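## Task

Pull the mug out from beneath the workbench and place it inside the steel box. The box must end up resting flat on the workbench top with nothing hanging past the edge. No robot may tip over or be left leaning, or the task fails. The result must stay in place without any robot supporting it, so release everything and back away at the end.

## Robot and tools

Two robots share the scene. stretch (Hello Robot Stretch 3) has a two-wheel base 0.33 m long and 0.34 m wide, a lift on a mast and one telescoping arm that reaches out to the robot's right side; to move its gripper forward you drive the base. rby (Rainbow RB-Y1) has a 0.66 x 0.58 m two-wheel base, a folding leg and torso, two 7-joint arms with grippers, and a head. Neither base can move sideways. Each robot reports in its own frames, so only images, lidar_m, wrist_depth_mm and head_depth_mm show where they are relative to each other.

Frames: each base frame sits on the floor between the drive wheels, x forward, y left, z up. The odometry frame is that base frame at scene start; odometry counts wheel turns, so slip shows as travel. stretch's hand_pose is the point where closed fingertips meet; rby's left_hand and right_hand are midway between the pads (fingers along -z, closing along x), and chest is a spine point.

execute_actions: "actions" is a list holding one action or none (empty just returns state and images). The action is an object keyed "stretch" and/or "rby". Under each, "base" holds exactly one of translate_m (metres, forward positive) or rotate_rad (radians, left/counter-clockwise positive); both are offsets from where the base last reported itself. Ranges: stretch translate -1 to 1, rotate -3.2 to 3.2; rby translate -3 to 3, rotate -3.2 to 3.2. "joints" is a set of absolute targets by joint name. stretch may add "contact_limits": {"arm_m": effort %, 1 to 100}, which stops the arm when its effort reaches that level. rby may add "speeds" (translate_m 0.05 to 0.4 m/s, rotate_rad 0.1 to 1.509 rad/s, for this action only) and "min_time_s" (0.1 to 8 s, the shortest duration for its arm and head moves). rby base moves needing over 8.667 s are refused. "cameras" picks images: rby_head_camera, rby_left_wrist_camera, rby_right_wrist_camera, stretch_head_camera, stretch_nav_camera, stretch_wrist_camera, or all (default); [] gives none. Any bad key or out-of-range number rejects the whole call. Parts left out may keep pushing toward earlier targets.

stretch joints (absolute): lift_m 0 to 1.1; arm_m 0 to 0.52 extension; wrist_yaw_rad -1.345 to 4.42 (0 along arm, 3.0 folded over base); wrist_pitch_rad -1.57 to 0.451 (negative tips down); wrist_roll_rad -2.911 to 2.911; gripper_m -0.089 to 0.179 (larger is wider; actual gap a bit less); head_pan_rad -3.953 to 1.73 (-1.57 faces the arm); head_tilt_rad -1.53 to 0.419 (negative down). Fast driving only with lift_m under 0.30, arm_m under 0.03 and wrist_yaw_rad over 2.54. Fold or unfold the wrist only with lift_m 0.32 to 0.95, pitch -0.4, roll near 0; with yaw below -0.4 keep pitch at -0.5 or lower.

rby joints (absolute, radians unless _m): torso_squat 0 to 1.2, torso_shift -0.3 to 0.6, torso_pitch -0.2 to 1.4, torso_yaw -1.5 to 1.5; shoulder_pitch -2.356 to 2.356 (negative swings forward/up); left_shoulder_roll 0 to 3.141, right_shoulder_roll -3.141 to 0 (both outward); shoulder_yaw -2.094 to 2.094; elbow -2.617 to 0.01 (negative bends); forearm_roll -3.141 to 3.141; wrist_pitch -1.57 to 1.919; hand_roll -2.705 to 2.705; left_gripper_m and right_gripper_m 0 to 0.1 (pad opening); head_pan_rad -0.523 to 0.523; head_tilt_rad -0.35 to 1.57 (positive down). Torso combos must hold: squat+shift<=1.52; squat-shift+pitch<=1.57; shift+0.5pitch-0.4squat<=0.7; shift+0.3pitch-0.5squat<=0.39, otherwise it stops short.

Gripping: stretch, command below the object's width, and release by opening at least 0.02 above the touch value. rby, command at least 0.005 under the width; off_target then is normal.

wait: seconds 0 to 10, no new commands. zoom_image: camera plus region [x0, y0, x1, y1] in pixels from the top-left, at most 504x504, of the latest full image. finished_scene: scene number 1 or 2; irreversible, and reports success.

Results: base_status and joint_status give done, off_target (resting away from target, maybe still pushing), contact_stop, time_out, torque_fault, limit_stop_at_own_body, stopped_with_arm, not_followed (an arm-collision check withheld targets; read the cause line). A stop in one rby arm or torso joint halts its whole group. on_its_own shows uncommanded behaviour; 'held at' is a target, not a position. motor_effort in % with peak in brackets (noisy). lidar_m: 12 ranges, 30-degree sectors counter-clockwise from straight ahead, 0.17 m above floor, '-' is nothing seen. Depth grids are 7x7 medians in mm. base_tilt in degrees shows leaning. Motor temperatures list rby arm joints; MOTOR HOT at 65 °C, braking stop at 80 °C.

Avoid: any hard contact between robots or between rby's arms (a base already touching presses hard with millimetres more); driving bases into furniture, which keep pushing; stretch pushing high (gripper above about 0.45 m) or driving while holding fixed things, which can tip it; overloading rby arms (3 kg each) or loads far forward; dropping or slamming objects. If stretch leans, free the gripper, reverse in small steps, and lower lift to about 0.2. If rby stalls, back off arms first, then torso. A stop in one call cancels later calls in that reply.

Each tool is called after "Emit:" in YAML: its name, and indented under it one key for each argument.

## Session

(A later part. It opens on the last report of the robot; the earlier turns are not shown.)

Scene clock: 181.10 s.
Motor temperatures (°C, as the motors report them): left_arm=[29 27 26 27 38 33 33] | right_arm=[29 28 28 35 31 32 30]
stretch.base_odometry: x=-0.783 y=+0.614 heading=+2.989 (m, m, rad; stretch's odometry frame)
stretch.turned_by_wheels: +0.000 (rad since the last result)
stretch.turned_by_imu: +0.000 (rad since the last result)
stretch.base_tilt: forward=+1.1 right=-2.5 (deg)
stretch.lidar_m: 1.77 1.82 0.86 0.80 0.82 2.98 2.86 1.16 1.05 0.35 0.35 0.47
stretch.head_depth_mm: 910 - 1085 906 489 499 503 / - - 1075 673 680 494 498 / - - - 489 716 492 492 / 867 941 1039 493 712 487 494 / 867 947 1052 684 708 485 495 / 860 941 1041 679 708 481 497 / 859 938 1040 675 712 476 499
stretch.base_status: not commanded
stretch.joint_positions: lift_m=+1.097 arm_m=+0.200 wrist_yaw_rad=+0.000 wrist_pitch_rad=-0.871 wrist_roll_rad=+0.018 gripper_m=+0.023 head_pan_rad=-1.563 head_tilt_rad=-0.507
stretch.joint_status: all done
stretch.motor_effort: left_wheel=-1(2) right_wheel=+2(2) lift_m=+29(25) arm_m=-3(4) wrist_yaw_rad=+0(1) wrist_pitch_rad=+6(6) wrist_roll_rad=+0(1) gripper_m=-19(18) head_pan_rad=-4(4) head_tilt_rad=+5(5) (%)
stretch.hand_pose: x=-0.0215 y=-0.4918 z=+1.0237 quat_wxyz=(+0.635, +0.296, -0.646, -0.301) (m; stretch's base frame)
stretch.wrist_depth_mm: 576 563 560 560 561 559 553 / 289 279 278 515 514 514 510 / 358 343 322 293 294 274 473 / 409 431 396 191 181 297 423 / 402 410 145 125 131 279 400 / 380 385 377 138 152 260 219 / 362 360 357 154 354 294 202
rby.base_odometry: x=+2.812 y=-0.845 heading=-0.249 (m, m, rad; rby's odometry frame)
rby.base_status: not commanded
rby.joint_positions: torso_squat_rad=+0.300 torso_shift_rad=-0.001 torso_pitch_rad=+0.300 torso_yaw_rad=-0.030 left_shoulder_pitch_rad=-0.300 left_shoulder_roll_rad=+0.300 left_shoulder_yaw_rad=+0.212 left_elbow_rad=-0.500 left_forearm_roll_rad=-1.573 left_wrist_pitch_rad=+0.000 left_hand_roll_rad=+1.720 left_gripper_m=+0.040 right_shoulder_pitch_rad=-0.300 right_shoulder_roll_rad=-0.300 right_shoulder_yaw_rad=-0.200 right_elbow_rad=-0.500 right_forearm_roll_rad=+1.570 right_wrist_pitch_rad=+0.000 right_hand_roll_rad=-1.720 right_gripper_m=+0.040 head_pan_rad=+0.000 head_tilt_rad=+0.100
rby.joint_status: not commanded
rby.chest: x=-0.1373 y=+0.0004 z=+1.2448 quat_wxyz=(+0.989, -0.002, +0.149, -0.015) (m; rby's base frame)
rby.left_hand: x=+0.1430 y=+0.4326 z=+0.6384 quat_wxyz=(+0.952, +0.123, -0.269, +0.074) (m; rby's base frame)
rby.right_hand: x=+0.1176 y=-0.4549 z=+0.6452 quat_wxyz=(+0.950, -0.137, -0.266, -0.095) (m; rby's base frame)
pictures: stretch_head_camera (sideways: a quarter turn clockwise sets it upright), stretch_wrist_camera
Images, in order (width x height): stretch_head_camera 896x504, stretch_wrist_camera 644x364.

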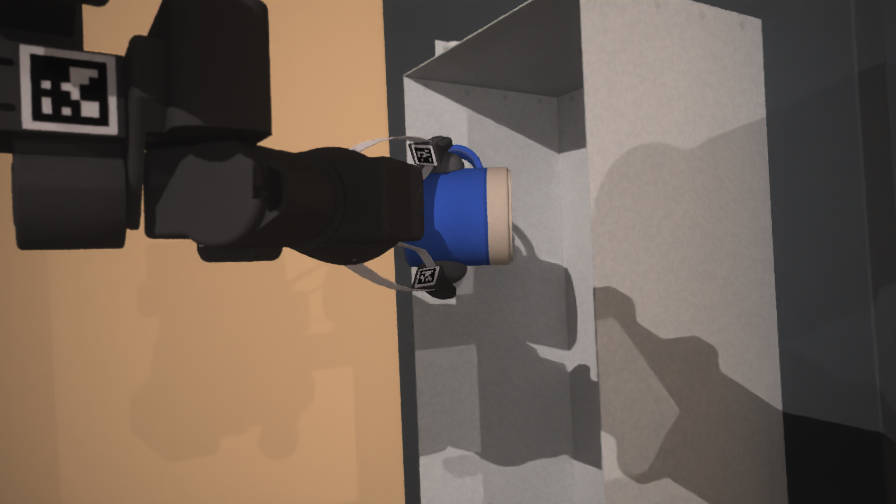

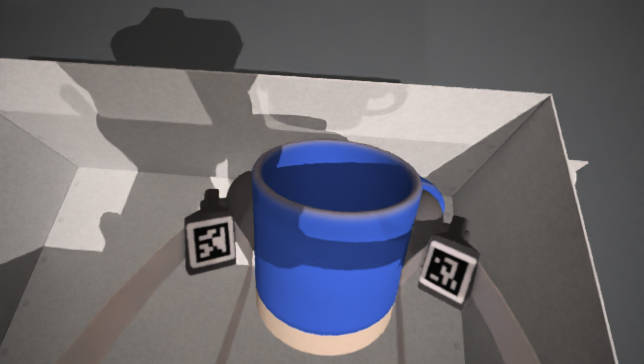

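Emit:
execute_actions:
  actions:
    - {"stretch":{"base":{"translate_m":0.06},"joints":{"arm_m":0.225,"lift_m":1.03}}}
  cameras: ["stretch_head_camera","stretch_wrist_camera","rby_head_camera"]

Scene clock: 184.63 s.
Motor temperatures (°C, as the motors report them): left_arm=[28 27 26 27 38 33 33] | right_arm=[29 28 28 35 31 32 30]
stretch.base_odometry: x=-0.843 y=+0.623 heading=+2.989 (m, m, rad; stretch's odometry frame)
stretch.turned_by_wheels: +0.000 (rad since the last result)
stretch.turned_by_imu: -0.001 (rad since the last result)
stretch.base_tilt: forward=+1.1 right=-2.4 (deg)
stretch.lidar_m: 1.72 1.76 1.90 0.81 0.83 3.06 2.92 1.21 1.05 0.34 0.35 0.47
stretch.head_depth_mm: 883 - 1090 669 639 495 498 / 876 - - 679 720 492 492 / 871 934 - 653 538 488 494 / 863 938 1050 656 538 483 495 / 868 946 1048 679 708 480 496 / 857 938 1041 677 711 477 497 / 856 935 1035 673 696 472 498
stretch.base_status: done
stretch.joint_positions: lift_m=+1.030 arm_m=+0.225 wrist_yaw_rad=+0.000 wrist_pitch_rad=-0.872 wrist_roll_rad=+0.018 gripper_m=+0.023 head_pan_rad=-1.563 head_tilt_rad=-0.507
stretch.joint_status: all done
stretch.motor_effort: left_wheel=-2(3) right_wheel=+2(9) lift_m=+14(30) arm_m=+2(2) wrist_yaw_rad=+0(1) wrist_pitch_rad=+6(6) wrist_roll_rad=+0(0) gripper_m=-19(19) head_pan_rad=-4(4) head_tilt_rad=+6(5) (%)
stretch.hand_pose: x=-0.0215 y=-0.5161 z=+0.9575 quat_wxyz=(+0.635, +0.296, -0.646, -0.302) (m; stretch's base frame)
stretch.wrist_depth_mm: 202 198 194 463 464 460 467 / 231 224 217 210 202 195 188 / 301 291 272 246 250 242 232 / 350 362 336 191 181 317 263 / 335 338 145 125 131 336 261 / 317 317 314 138 152 318 258 / 298 301 298 154 294 297 254
rby.base_odometry: x=+2.812 y=-0.845 heading=-0.249 (m, m, rad; rby's odometry frame)
rby.base_status: not commanded
rby.joint_positions: torso_squat_rad=+0.300 torso_shift_rad=-0.001 torso_pitch_rad=+0.300 torso_yaw_rad=-0.030 left_shoulder_pitch_rad=-0.300 left_shoulder_roll_rad=+0.300 left_shoulder_yaw_rad=+0.212 left_elbow_rad=-0.500 left_forearm_roll_rad=-1.573 left_wrist_pitch_rad=+0.000 left_hand_roll_rad=+1.720 left_gripper_m=+0.040 right_shoulder_pitch_rad=-0.300 right_shoulder_roll_rad=-0.300 right_shoulder_yaw_rad=-0.200 right_elbow_rad=-0.500 right_forearm_roll_rad=+1.570 right_wrist_pitch_rad=+0.000 right_hand_roll_rad=-1.720 right_gripper_m=+0.040 head_pan_rad=+0.000 head_tilt_rad=+0.100
rby.joint_status: not commanded
rby.chest: x=-0.1373 y=+0.0004 z=+1.2448 quat_wxyz=(+0.989, -0.002, +0.149, -0.015) (m; rby's base frame)
rby.left_hand: x=+0.1430 y=+0.4326 z=+0.6384 quat_wxyz=(+0.952, +0.123, -0.269, +0.074) (m; rby's base frame)
rby.right_hand: x=+0.1176 y=-0.4549 z=+0.6452 quat_wxyz=(+0.950, -0.137, -0.266, -0.095) (m; rby's base frame)
pictures: rby_head_camera, stretch_head_camera (sideways: a quarter turn clockwise sets it upright), stretch_wrist_camera
Images, in order (width x height): rby_head_camera 896x504, stretch_head_camera 896x504, stretch_wrist_camera 644x364.

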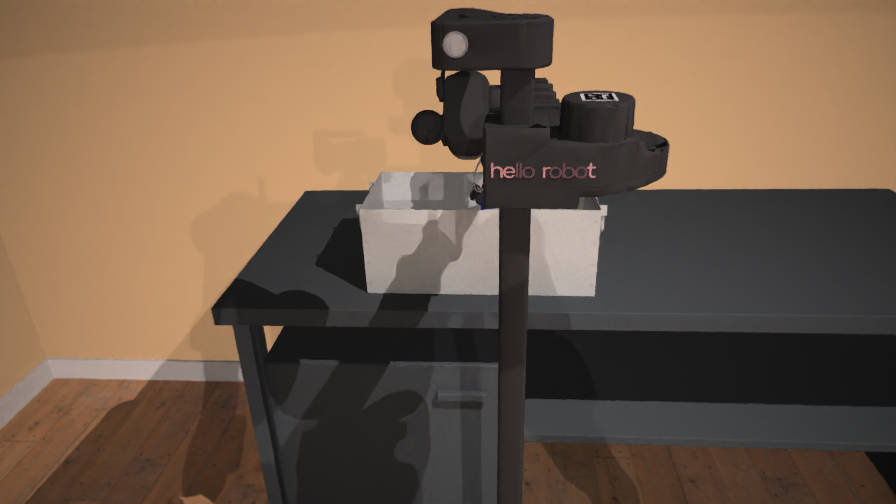

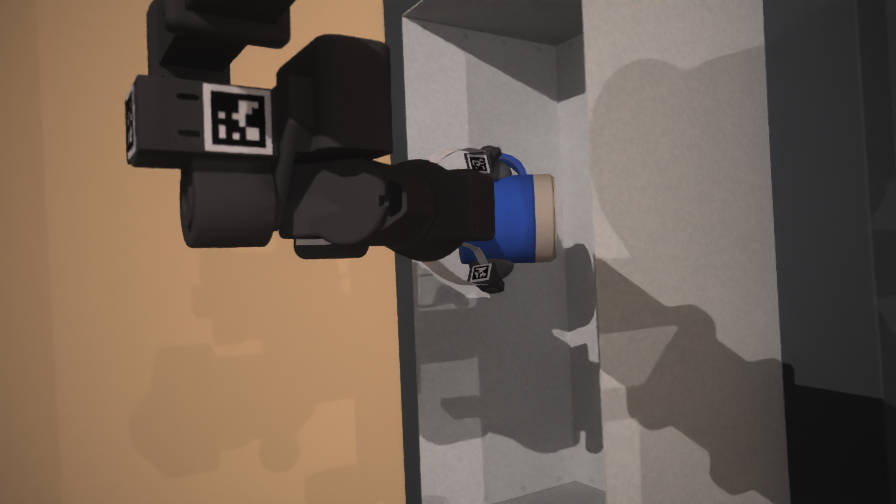

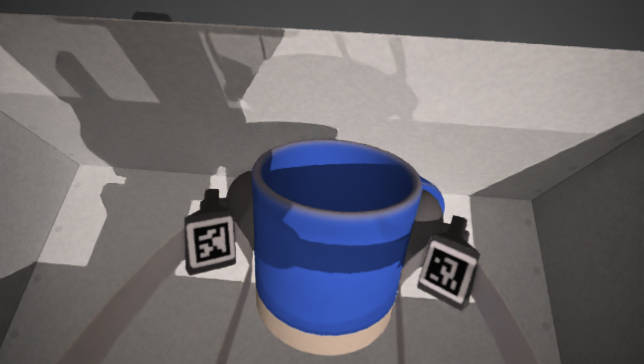

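Emit:
execute_actions:
  actions:
    - {"stretch":{"joints":{"arm_m":0.245,"lift_m":0.98}}}
  cameras: ["stretch_head_camera","stretch_wrist_camera"]

Scene clock: 186.83 s.
Motor temperatures (°C, as the motors report them): left_arm=[28 27 26 27 38 33 33] | right_arm=[29 28 28 35 31 32 30]
stretch.base_odometry: x=-0.843 y=+0.623 heading=+2.989 (m, m, rad; stretch's odometry frame)
stretch.turned_by_wheels: +0.000 (rad since the last result)
stretch.turned_by_imu: +0.000 (rad since the last result)
stretch.base_tilt: forward=+1.2 right=-2.3 (deg)
stretch.lidar_m: 1.72 1.76 1.90 0.81 0.83 3.08 2.92 1.22 1.05 0.34 0.35 0.47
stretch.head_depth_mm: 880 971 - 670 638 495 498 / 879 952 - 691 719 492 492 / 871 953 - - 513 488 493 / 866 953 1037 666 577 484 494 / 864 943 1051 681 705 481 495 / 860 941 1041 674 707 477 499 / 855 936 1035 673 698 473 500
stretch.base_status: not commanded
stretch.joint_positions: lift_m=+0.980 arm_m=+0.245 wrist_yaw_rad=+0.000 wrist_pitch_rad=-0.872 wrist_roll_rad=+0.018 gripper_m=+0.023 head_pan_rad=-1.563 head_tilt_rad=-0.507
stretch.joint_status: all done
stretch.motor_effort: left_wheel=-2(1) right_wheel=+2(1) lift_m=+14(12) arm_m=+2(2) wrist_yaw_rad=+0(0) wrist_pitch_rad=+6(6) wrist_roll_rad=+0(0) gripper_m=-17(19) head_pan_rad=-4(4) head_tilt_rad=+4(5) (%)
stretch.hand_pose: x=-0.0215 y=-0.5360 z=+0.9074 quat_wxyz=(+0.635, +0.296, -0.646, -0.302) (m; stretch's base frame)
stretch.wrist_depth_mm: 162 158 154 149 145 141 137 / 201 194 187 180 174 168 162 / 261 249 235 212 217 209 200 / 309 304 287 191 181 273 246 / 288 287 145 125 131 286 260 / 269 268 265 138 152 269 257 / 255 251 254 154 250 251 245
rby.base_odometry: x=+2.812 y=-0.845 heading=-0.249 (m, m, rad; rby's odometry frame)
rby.base_status: not commanded
rby.joint_positions: torso_squat_rad=+0.300 torso_shift_rad=-0.001 torso_pitch_rad=+0.300 torso_yaw_rad=-0.030 left_shoulder_pitch_rad=-0.300 left_shoulder_roll_rad=+0.300 left_shoulder_yaw_rad=+0.212 left_elbow_rad=-0.500 left_forearm_roll_rad=-1.573 left_wrist_pitch_rad=+0.000 left_hand_roll_rad=+1.720 left_gripper_m=+0.040 right_shoulder_pitch_rad=-0.300 right_shoulder_roll_rad=-0.300 right_shoulder_yaw_rad=-0.200 right_elbow_rad=-0.500 right_forearm_roll_rad=+1.570 right_wrist_pitch_rad=+0.000 right_hand_roll_rad=-1.720 right_gripper_m=+0.040 head_pan_rad=+0.000 head_tilt_rad=+0.100
rby.joint_status: not commanded
rby.chest: x=-0.1373 y=+0.0004 z=+1.2448 quat_wxyz=(+0.989, -0.002, +0.149, -0.015) (m; rby's base frame)
rby.left_hand: x=+0.1430 y=+0.4326 z=+0.6384 quat_wxyz=(+0.952, +0.123, -0.269, +0.074) (m; rby's base frame)
rby.right_hand: x=+0.1176 y=-0.4549 z=+0.6452 quat_wxyz=(+0.950, -0.137, -0.266, -0.095) (m; rby's base frame)
pictures: stretch_head_camera (sideways: a quarter turn clockwise sets it upright), stretch_wrist_camera
Images, in order (width x height): stretch_head_camera 896x504, stretch_wrist_camera 644x364.

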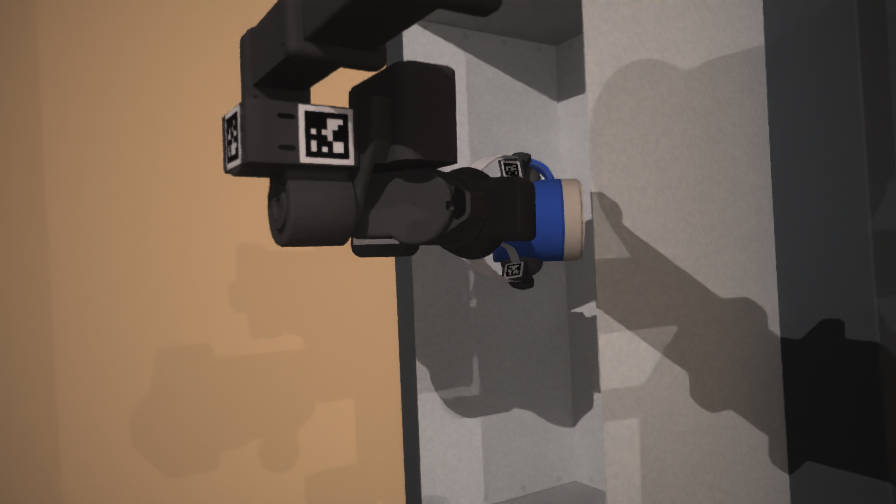

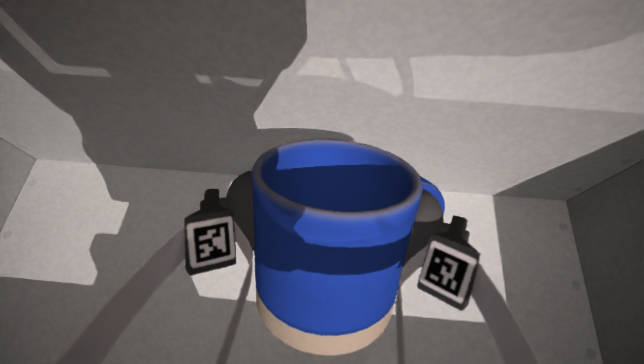

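Emit:
execute_actions:
  actions:
    - {"stretch":{"joints":{"lift_m":0.94}}}
  cameras: ["stretch_head_camera","stretch_wrist_camera"]

Scene clock: 188.97 s.
Motor temperatures (°C, as the motors report them): left_arm=[28 27 26 26 38 33 33] | right_arm=[29 28 28 35 30 32 30]
stretch.base_odometry: x=-0.843 y=+0.623 heading=+2.989 (m, m, rad; stretch's odometry frame)
stretch.turned_by_wheels: +0.000 (rad since the last result)
stretch.turned_by_imu: +0.000 (rad since the last result)
stretch.base_tilt: forward=+1.0 right=-2.6 (deg)
stretch.lidar_m: 1.71 1.77 1.90 0.81 0.83 3.06 2.91 1.22 1.04 0.34 0.35 0.47
stretch.head_depth_mm: 879 967 1056 - 451 495 500 / 875 963 1033 - 720 492 492 / 872 958 1028 - 445 489 493 / 870 952 1043 686 443 483 494 / 861 942 1044 680 707 479 495 / 857 938 1041 677 707 477 496 / 853 933 1032 674 696 473 499
stretch.base_status: not commanded
stretch.joint_positions: lift_m=+0.940 arm_m=+0.245 wrist_yaw_rad=+0.000 wrist_pitch_rad=-0.872 wrist_roll_rad=+0.018 gripper_m=+0.023 head_pan_rad=-1.563 head_tilt_rad=-0.507
stretch.joint_status: all done
stretch.motor_effort: left_wheel=-1(2) right_wheel=+1(2) lift_m=+14(11) arm_m=+2(2) wrist_yaw_rad=+0(0) wrist_pitch_rad=+7(6) wrist_roll_rad=+0(0) gripper_m=-20(20) head_pan_rad=-4(4) head_tilt_rad=+4(5) (%)
stretch.hand_pose: x=-0.0215 y=-0.5360 z=+0.8674 quat_wxyz=(+0.635, +0.296, -0.646, -0.302) (m; stretch's base frame)
stretch.wrist_depth_mm: 162 158 154 149 145 140 137 / 201 194 187 180 174 168 163 / 262 250 237 213 217 208 201 / 265 265 264 192 181 259 248 / 246 246 145 125 131 244 242 / 231 230 226 138 152 229 229 / 218 217 217 154 214 217 215
rby.base_odometry: x=+2.812 y=-0.845 heading=-0.249 (m, m, rad; rby's odometry frame)
rby.base_status: not commanded
rby.joint_positions: torso_squat_rad=+0.300 torso_shift_rad=-0.001 torso_pitch_rad=+0.300 torso_yaw_rad=-0.030 left_shoulder_pitch_rad=-0.300 left_shoulder_roll_rad=+0.300 left_shoulder_yaw_rad=+0.212 left_elbow_rad=-0.500 left_forearm_roll_rad=-1.573 left_wrist_pitch_rad=+0.000 left_hand_roll_rad=+1.720 left_gripper_m=+0.040 right_shoulder_pitch_rad=-0.300 right_shoulder_roll_rad=-0.300 right_shoulder_yaw_rad=-0.200 right_elbow_rad=-0.500 right_forearm_roll_rad=+1.570 right_wrist_pitch_rad=+0.000 right_hand_roll_rad=-1.720 right_gripper_m=+0.040 head_pan_rad=+0.000 head_tilt_rad=+0.100
rby.joint_status: not commanded
rby.chest: x=-0.1373 y=+0.0004 z=+1.2448 quat_wxyz=(+0.989, -0.002, +0.149, -0.015) (m; rby's base frame)
rby.left_hand: x=+0.1430 y=+0.4326 z=+0.6384 quat_wxyz=(+0.952, +0.123, -0.269, +0.074) (m; rby's base frame)
rby.right_hand: x=+0.1176 y=-0.4549 z=+0.6452 quat_wxyz=(+0.950, -0.137, -0.266, -0.095) (m; rby's base frame)
pictures: stretch_head_camera (sideways: a quarter turn clockwise sets it upright), stretch_wrist_camera
Images, in order (width x height): stretch_head_camera 896x504, stretch_wrist_camera 644x364.

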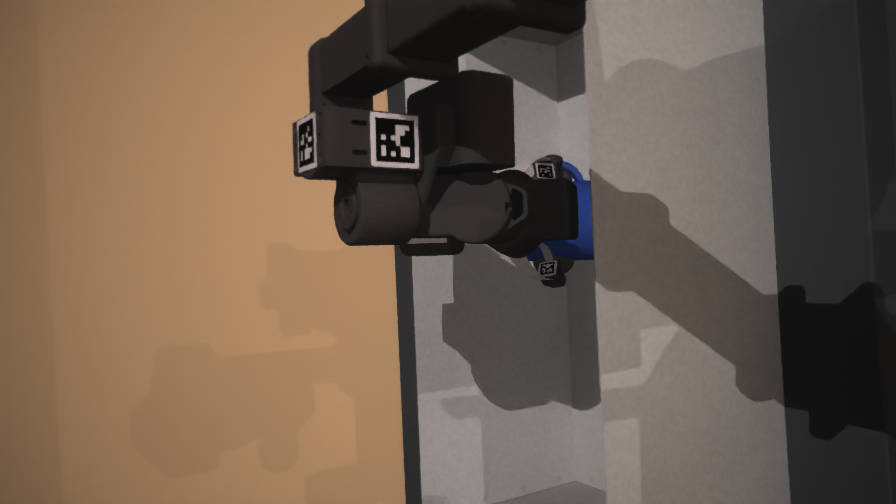

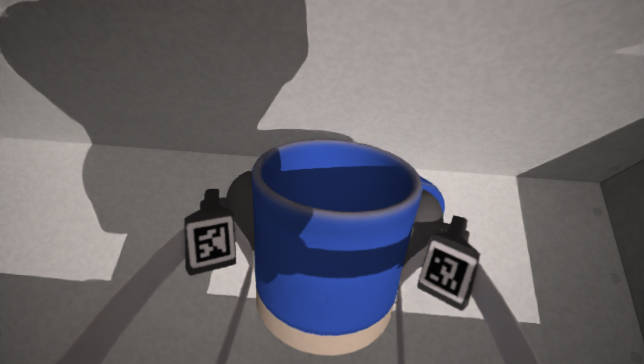

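Emit:
execute_actions:
  actions:
    - {"stretch":{"joints":{"lift_m":0.925}}}
  cameras: []

Emit:
execute_actions:
  actions:
    - {"stretch":{"joints":{"gripper_m":0.13}}}
  cameras: ["stretch_wrist_camera"]

Emit:
execute_actions:
  actions:
    - {"stretch":{"joints":{"lift_m":1.095}}}
  cameras: ["stretch_wrist_camera"]

Scene clock: 191.10 s.
Motor temperatures (°C, as the motors report them): left_arm=[28 27 26 26 38 33 33] | right_arm=[29 28 28 35 30 32 30]
stretch.base_odometry: x=-0.843 y=+0.623 heading=+2.989 (m, m, rad; stretch's odometry frame)
stretch.turned_by_wheels: +0.000 (rad since the last result)
stretch.turned_by_imu: +0.000 (rad since the last result)
stretch.base_tilt: forward=+1.1 right=-2.4 (deg)
stretch.lidar_m: 1.72 1.76 1.90 0.81 0.83 3.08 2.91 1.22 1.04 0.34 0.35 0.47
stretch.head_depth_mm: 885 970 1060 - 585 496 497 / 877 965 1035 - 586 492 493 / 870 953 1044 - 437 488 493 / 867 954 1052 688 443 485 495 / 864 946 1049 680 710 482 494 / 854 942 1042 677 712 478 497 / 855 932 1032 673 696 474 499
stretch.base_status: not commanded
stretch.joint_positions: lift_m=+0.926 arm_m=+0.245 wrist_yaw_rad=+0.000 wrist_pitch_rad=-0.869 wrist_roll_rad=+0.018 gripper_m=+0.023 head_pan_rad=-1.563 head_tilt_rad=-0.507
stretch.joint_status: all done
stretch.motor_effort: left_wheel=-2(2) right_wheel=+2(2) lift_m=+11(16) arm_m=+3(2) wrist_yaw_rad=-1(0) wrist_pitch_rad=+6(7) wrist_roll_rad=+0(0) gripper_m=-19(19) head_pan_rad=-5(4) head_tilt_rad=+5(5) (%)
stretch.hand_pose: x=-0.0215 y=-0.5367 z=+0.8530 quat_wxyz=(+0.636, +0.295, -0.647, -0.301) (m; stretch's base frame)
stretch.wrist_depth_mm: 162 157 153 149 144 140 135 / 200 193 185 180 173 167 161 / 260 247 234 210 215 208 199 / 249 248 249 191 183 244 242 / 231 232 145 125 131 231 230 / 217 218 213 137 151 216 215 / 206 204 204 153 201 203 204
rby.base_odometry: x=+2.812 y=-0.845 heading=-0.249 (m, m, rad; rby's odometry frame)
rby.base_status: not commanded
rby.joint_positions: torso_squat_rad=+0.300 torso_shift_rad=-0.001 torso_pitch_rad=+0.300 torso_yaw_rad=-0.030 left_shoulder_pitch_rad=-0.300 left_shoulder_roll_rad=+0.300 left_shoulder_yaw_rad=+0.212 left_elbow_rad=-0.500 left_forearm_roll_rad=-1.573 left_wrist_pitch_rad=+0.000 left_hand_roll_rad=+1.720 left_gripper_m=+0.040 right_shoulder_pitch_rad=-0.300 right_shoulder_roll_rad=-0.300 right_shoulder_yaw_rad=-0.200 right_elbow_rad=-0.500 right_forearm_roll_rad=+1.570 right_wrist_pitch_rad=+0.000 right_hand_roll_rad=-1.720 right_gripper_m=+0.040 head_pan_rad=+0.000 head_tilt_rad=+0.100
rby.joint_status: not commanded
rby.chest: x=-0.1373 y=+0.0004 z=+1.2448 quat_wxyz=(+0.989, -0.002, +0.149, -0.015) (m; rby's base frame)
rby.left_hand: x=+0.1430 y=+0.4326 z=+0.6384 quat_wxyz=(+0.952, +0.123, -0.269, +0.074) (m; rby's base frame)
rby.right_hand: x=+0.1176 y=-0.4549 z=+0.6452 quat_wxyz=(+0.950, -0.137, -0.266, -0.095) (m; rby's base frame)
pictures: none
No camera images: the call's "cameras" was empty. Leave "cameras" out to get every camera's image.

Scene clock: 192.70 s.
Motor temperatures (°C, as the motors report them): left_arm=[28 27 26 26 38 33 33] | right_arm=[29 28 28 35 30 32 30]
stretch.base_odometry: x=-0.843 y=+0.623 heading=+2.989 (m, m, rad; stretch's odometry frame)
stretch.turned_by_wheels: +0.000 (rad since the last result)
stretch.turned_by_imu: +0.000 (rad since the last result)
stretch.base_tilt: forward=+1.1 right=-2.4 (deg)
stretch.lidar_m: 1.71 1.76 1.90 0.81 0.83 3.05 2.92 1.22 1.05 0.34 0.35 0.47
stretch.head_depth_mm: 878 969 1066 - 585 495 498 / 873 960 1040 - 451 492 493 / 871 956 1041 - 438 488 493 / 870 950 1053 690 441 484 493 / 861 943 1044 682 704 481 496 / 861 940 1038 676 709 477 496 / 852 933 1031 672 699 473 499
stretch.base_status: not commanded
stretch.joint_positions: lift_m=+0.926 arm_m=+0.245 wrist_yaw_rad=-0.001 wrist_pitch_rad=-0.860 wrist_roll_rad=+0.018 gripper_m=+0.130 head_pan_rad=-1.563 head_tilt_rad=-0.507
stretch.joint_status: all done
stretch.motor_effort: left_wheel=-2(3) right_wheel=+2(5) lift_m=+12(12) arm_m=+2(2) wrist_yaw_rad=-1(0) wrist_pitch_rad=+3(5) wrist_roll_rad=+0(0) gripper_m=+2(83) head_pan_rad=-4(4) head_tilt_rad=+5(5) (%)
stretch.hand_pose: x=-0.0217 y=-0.5385 z=+0.8542 quat_wxyz=(+0.637, +0.292, -0.648, -0.298) (m; stretch's base frame)
stretch.wrist_depth_mm: 158 156 151 147 143 139 135 / 197 190 183 178 171 165 160 / 253 243 233 222 213 204 196 / 249 251 250 250 249 245 241 / 231 237 233 230 231 234 230 / 220 216 218 178 217 - 217 / 202 205 199 196 178 204 203
rby.base_odometry: x=+2.812 y=-0.845 heading=-0.249 (m, m, rad; rby's odometry frame)
rby.base_status: not commanded
rby.joint_positions: torso_squat_rad=+0.300 torso_shift_rad=-0.001 torso_pitch_rad=+0.300 torso_yaw_rad=-0.030 left_shoulder_pitch_rad=-0.300 left_shoulder_roll_rad=+0.300 left_shoulder_yaw_rad=+0.212 left_elbow_rad=-0.500 left_forearm_roll_rad=-1.573 left_wrist_pitch_rad=+0.000 left_hand_roll_rad=+1.720 left_gripper_m=+0.040 right_shoulder_pitch_rad=-0.300 right_shoulder_roll_rad=-0.300 right_shoulder_yaw_rad=-0.200 right_elbow_rad=-0.500 right_forearm_roll_rad=+1.570 right_wrist_pitch_rad=+0.000 right_hand_roll_rad=-1.720 right_gripper_m=+0.040 head_pan_rad=+0.000 head_tilt_rad=+0.100
rby.joint_status: not commanded
rby.chest: x=-0.1373 y=+0.0004 z=+1.2448 quat_wxyz=(+0.989, -0.002, +0.149, -0.015) (m; rby's base frame)
rby.left_hand: x=+0.1430 y=+0.4326 z=+0.6384 quat_wxyz=(+0.952, +0.123, -0.269, +0.074) (m; rby's base frame)
rby.right_hand: x=+0.1176 y=-0.4549 z=+0.6452 quat_wxyz=(+0.950, -0.137, -0.266, -0.095) (m; rby's base frame)
pictures: stretch_wrist_camera
Images, in order (width x height): stretch_wrist_camera 644x364.

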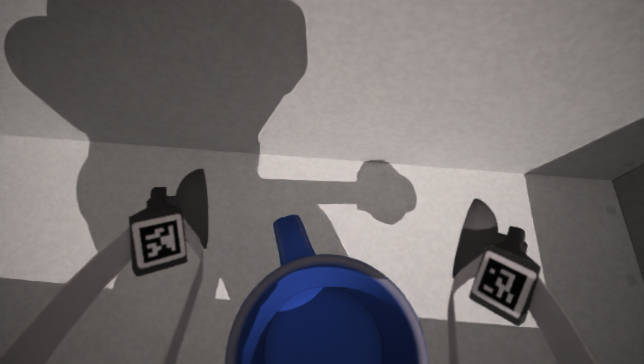

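Scene clock: 195.07 s.
Motor temperatures (°C, as the motors report them): left_arm=[28 27 26 26 38 33 33] | right_arm=[29 28 28 35 30 32 30]
stretch.base_odometry: x=-0.843 y=+0.623 heading=+2.989 (m, m, rad; stretch's odometry frame)
stretch.turned_by_wheels: +0.000 (rad since the last result)
stretch.turned_by_imu: +0.000 (rad since the last result)
stretch.base_tilt: forward=+1.1 right=-2.4 (deg)
stretch.lidar_m: 1.72 1.77 1.90 0.81 0.83 3.07 2.91 1.22 1.05 0.34 0.35 0.47
stretch.head_depth_mm: - 967 1074 668 638 495 498 / - - 1067 679 720 490 493 / - - - 675 712 488 492 / 866 936 1045 678 707 484 494 / 861 946 1049 679 707 480 496 / 855 941 1037 673 711 477 498 / 855 934 1034 676 699 473 499
stretch.base_status: not commanded
stretch.joint_positions: lift_m=+1.094 arm_m=+0.245 wrist_yaw_rad=-0.001 wrist_pitch_rad=-0.860 wrist_roll_rad=+0.018 gripper_m=+0.130 head_pan_rad=-1.563 head_tilt_rad=-0.507
stretch.joint_status: all done
stretch.motor_effort: left_wheel=-1(2) right_wheel=+2(2) lift_m=+29(30) arm_m=+2(2) wrist_yaw_rad=+1(1) wrist_pitch_rad=+3(3) wrist_roll_rad=+0(0) gripper_m=+0(1) head_pan_rad=-4(4) head_tilt_rad=+5(4) (%)
stretch.hand_pose: x=-0.0217 y=-0.5385 z=+1.0232 quat_wxyz=(+0.637, +0.292, -0.648, -0.298) (m; stretch's base frame)
stretch.wrist_depth_mm: 569 564 573 567 564 569 571 / 519 508 515 520 513 515 517 / 269 270 259 472 475 472 475 / 330 327 310 298 282 267 242 / 354 412 403 404 400 334 259 / 339 378 382 378 377 - 255 / 353 361 357 346 358 354 239
rby.base_odometry: x=+2.812 y=-0.845 heading=-0.249 (m, m, rad; rby's odometry frame)
rby.base_status: not commanded
rby.joint_positions: torso_squat_rad=+0.300 torso_shift_rad=-0.001 torso_pitch_rad=+0.300 torso_yaw_rad=-0.030 left_shoulder_pitch_rad=-0.300 left_shoulder_roll_rad=+0.300 left_shoulder_yaw_rad=+0.212 left_elbow_rad=-0.500 left_forearm_roll_rad=-1.573 left_wrist_pitch_rad=+0.000 left_hand_roll_rad=+1.720 left_gripper_m=+0.040 right_shoulder_pitch_rad=-0.300 right_shoulder_roll_rad=-0.300 right_shoulder_yaw_rad=-0.200 right_elbow_rad=-0.500 right_forearm_roll_rad=+1.570 right_wrist_pitch_rad=+0.000 right_hand_roll_rad=-1.720 right_gripper_m=+0.040 head_pan_rad=+0.000 head_tilt_rad=+0.100
rby.joint_status: not commanded
rby.chest: x=-0.1373 y=+0.0004 z=+1.2448 quat_wxyz=(+0.989, -0.002, +0.149, -0.015) (m; rby's base frame)
rby.left_hand: x=+0.1430 y=+0.4326 z=+0.6384 quat_wxyz=(+0.952, +0.123, -0.269, +0.074) (m; rby's base frame)
rby.right_hand: x=+0.1176 y=-0.4549 z=+0.6452 quat_wxyz=(+0.950, -0.137, -0.266, -0.095) (m; rby's base frame)
pictures: stretch_wrist_camera
Images, in order (width x height): stretch_wrist_camera 644x364.

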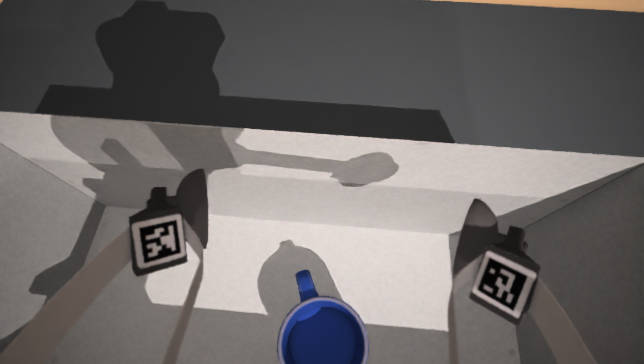

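Emit:
execute_actions:
  actions:
    - {"stretch":{"joints":{"arm_m":0.15,"wrist_pitch_rad":-0.2,"gripper_m":0.03}}}
  cameras: []

Emit:
execute_actions:
  actions:
    - {"stretch":{"base":{"translate_m":-0.7},"joints":{"arm_m":0.0,"wrist_pitch_rad":-0.1,"wrist_yaw_rad":1.5,"head_pan_rad":-0.7,"head_tilt_rad":-0.7}}}
  cameras: ["rby_head_camera","stretch_nav_camera"]

Scene clock: 198.10 s.
Motor temperatures (°C, as the motors report them): left_arm=[28 27 26 26 38 33 33] | right_arm=[28 28 28 35 30 32 30]
stretch.base_odometry: x=-0.843 y=+0.623 heading=+2.989 (m, m, rad; stretch's odometry frame)
stretch.turned_by_wheels: +0.000 (rad since the last result)
stretch.turned_by_imu: +0.000 (rad since the last result)
stretch.base_tilt: forward=+1.1 right=-2.5 (deg)
stretch.lidar_m: 1.72 1.77 1.90 0.81 0.82 3.07 2.91 1.22 1.04 0.34 0.35 0.47
stretch.head_depth_mm: - - 1112 670 638 496 498 / - - 1099 679 720 492 493 / - - - 678 713 490 493 / 852 964 1062 684 705 485 496 / 864 945 1044 680 707 482 496 / 862 941 1042 677 710 478 497 / 856 937 1033 671 699 474 498
stretch.base_status: not commanded
stretch.joint_positions: lift_m=+1.094 arm_m=+0.150 wrist_yaw_rad=-0.001 wrist_pitch_rad=-0.227 wrist_roll_rad=+0.018 gripper_m=+0.030 head_pan_rad=-1.563 head_tilt_rad=-0.507
stretch.joint_status: all done
stretch.motor_effort: left_wheel=-1(1) right_wheel=+2(2) lift_m=+29(29) arm_m=-3(2) wrist_yaw_rad=+1(1) wrist_pitch_rad=+8(8) wrist_roll_rad=+0(0) gripper_m=+0(78) head_pan_rad=-4(4) head_tilt_rad=+5(4) (%)
stretch.hand_pose: x=-0.0217 y=-0.5395 z=+1.1521 quat_wxyz=(+0.696, +0.079, -0.709, -0.081) (m; stretch's base frame)
stretch.wrist_depth_mm: 633 621 618 610 590 585 565 / 673 647 656 640 639 627 615 / 730 716 702 705 684 668 663 / 783 782 764 748 736 724 719 / 693 712 733 754 781 760 770 / 565 582 581 618 601 645 671 / 340 339 330 321 320 546 553
rby.base_odometry: x=+2.812 y=-0.845 heading=-0.249 (m, m, rad; rby's odometry frame)
rby.base_status: not commanded
rby.joint_positions: torso_squat_rad=+0.300 torso_shift_rad=-0.001 torso_pitch_rad=+0.300 torso_yaw_rad=-0.030 left_shoulder_pitch_rad=-0.300 left_shoulder_roll_rad=+0.300 left_shoulder_yaw_rad=+0.212 left_elbow_rad=-0.500 left_forearm_roll_rad=-1.573 left_wrist_pitch_rad=+0.000 left_hand_roll_rad=+1.720 left_gripper_m=+0.040 right_shoulder_pitch_rad=-0.300 right_shoulder_roll_rad=-0.300 right_shoulder_yaw_rad=-0.200 right_elbow_rad=-0.500 right_forearm_roll_rad=+1.570 right_wrist_pitch_rad=+0.000 right_hand_roll_rad=-1.720 right_gripper_m=+0.040 head_pan_rad=+0.000 head_tilt_rad=+0.100
rby.joint_status: not commanded
rby.chest: x=-0.1373 y=+0.0004 z=+1.2448 quat_wxyz=(+0.989, -0.002, +0.149, -0.015) (m; rby's base frame)
rby.left_hand: x=+0.1430 y=+0.4326 z=+0.6384 quat_wxyz=(+0.952, +0.123, -0.269, +0.074) (m; rby's base frame)
rby.right_hand: x=+0.1176 y=-0.4549 z=+0.6452 quat_wxyz=(+0.950, -0.137, -0.266, -0.095) (m; rby's base frame)
pictures: none
No camera images: the call's "cameras" was empty. Leave "cameras" out to get every camera's image.

Scene clock: 206.17 s.
Motor temperatures (°C, as the motors report them): left_arm=[28 27 26 26 37 33 33] | right_arm=[28 28 28 34 30 32 30]
stretch.base_odometry: x=-0.151 y=+0.516 heading=+2.989 (m, m, rad; stretch's odometry frame)
stretch.turned_by_wheels: +0.000 (rad since the last result)
stretch.turned_by_imu: +0.000 (rad since the last result)
stretch.base_tilt: forward=+1.0 right=-2.4 (deg)
stretch.lidar_m: 1.25 1.16 0.86 4.77 3.32 2.32 2.21 0.58 0.70 1.03 0.91 0.73
stretch.head_depth_mm: 1020 1108 - - 604 536 780 / 1099 1179 - 696 609 848 1044 / 1205 1274 744 716 625 906 1119 / 1321 1366 642 717 971 1233 1148 / 1472 986 722 742 1055 1285 1154 / 1638 1002 828 963 1345 1329 1155 / 1886 909 919 1248 1521 1318 1159
stretch.base_status: done
stretch.joint_positions: lift_m=+1.094 arm_m=+0.000 wrist_yaw_rad=+1.498 wrist_pitch_rad=-0.127 wrist_roll_rad=+0.018 gripper_m=+0.030 head_pan_rad=-0.707 head_tilt_rad=-0.691
stretch.joint_status: all done
stretch.motor_effort: left_wheel=-2(7) right_wheel=+2(5) lift_m=+29(29) arm_m=-3(2) wrist_yaw_rad=+1(1) wrist_pitch_rad=+8(8) wrist_roll_rad=+0(0) gripper_m=+1(2) head_pan_rad=+4(50) head_tilt_rad=-6(28) (%)
stretch.hand_pose: x=+0.2291 y=-0.1635 z=+1.1768 quat_wxyz=(+0.543, +0.517, -0.491, +0.443) (m; stretch's base frame)
stretch.wrist_depth_mm: - - - - - - - / - - - - - - - / - - - - - - - / - - - - 970 973 - / - - - - 604 747 938 / - - - - 626 476 482 / - - - - 583 509 579
rby.base_odometry: x=+2.812 y=-0.845 heading=-0.249 (m, m, rad; rby's odometry frame)
rby.base_status: not commanded
rby.joint_positions: torso_squat_rad=+0.300 torso_shift_rad=-0.001 torso_pitch_rad=+0.300 torso_yaw_rad=-0.030 left_shoulder_pitch_rad=-0.300 left_shoulder_roll_rad=+0.300 left_shoulder_yaw_rad=+0.212 left_elbow_rad=-0.500 left_forearm_roll_rad=-1.573 left_wrist_pitch_rad=+0.000 left_hand_roll_rad=+1.720 left_gripper_m=+0.040 right_shoulder_pitch_rad=-0.300 right_shoulder_roll_rad=-0.300 right_shoulder_yaw_rad=-0.200 right_elbow_rad=-0.500 right_forearm_roll_rad=+1.570 right_wrist_pitch_rad=+0.000 right_hand_roll_rad=-1.720 right_gripper_m=+0.040 head_pan_rad=+0.000 head_tilt_rad=+0.100
rby.joint_status: not commanded
rby.chest: x=-0.1373 y=+0.0004 z=+1.2448 quat_wxyz=(+0.989, -0.002, +0.149, -0.015) (m; rby's base frame)
rby.left_hand: x=+0.1430 y=+0.4326 z=+0.6384 quat_wxyz=(+0.952, +0.123, -0.269, +0.074) (m; rby's base frame)
rby.right_hand: x=+0.1176 y=-0.4549 z=+0.6452 quat_wxyz=(+0.950, -0.137, -0.266, -0.095) (m; rby's base frame)
pictures: rby_head_camera, stretch_nav_camera (sideways: a quarter turn counterclockwise sets it upright)
Images, in order (width x height): rby_head_camera 896x504, stretch_nav_camera 672x504.

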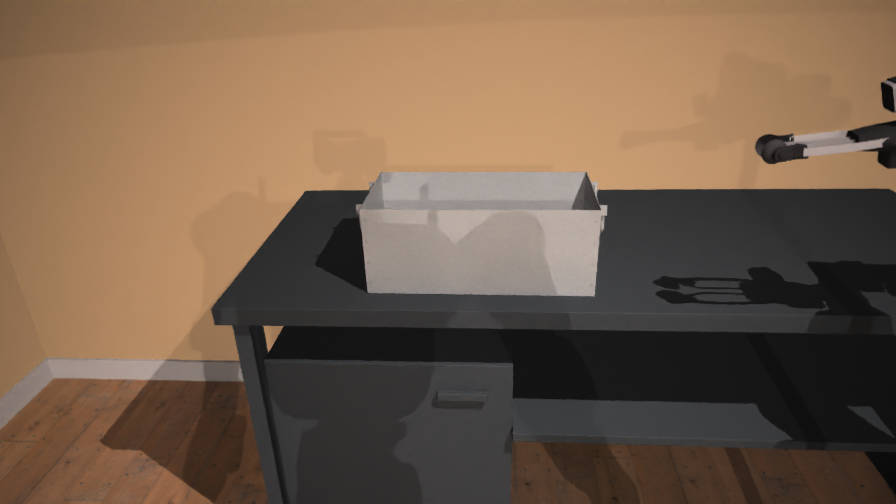

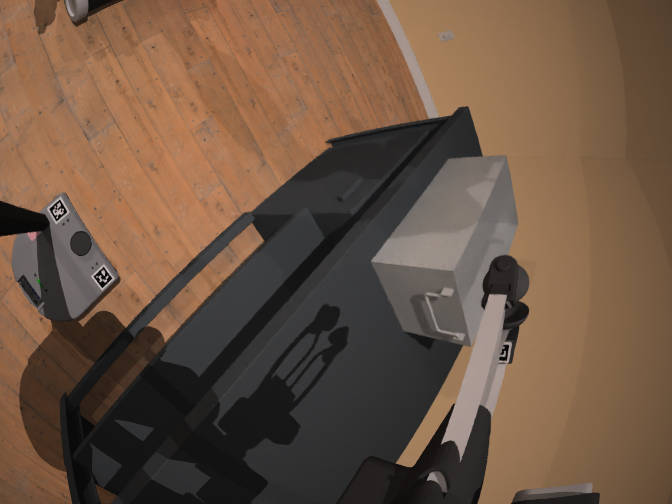

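Emit:
finished_scene:
  scene: 2

The scene is finished: the task was done.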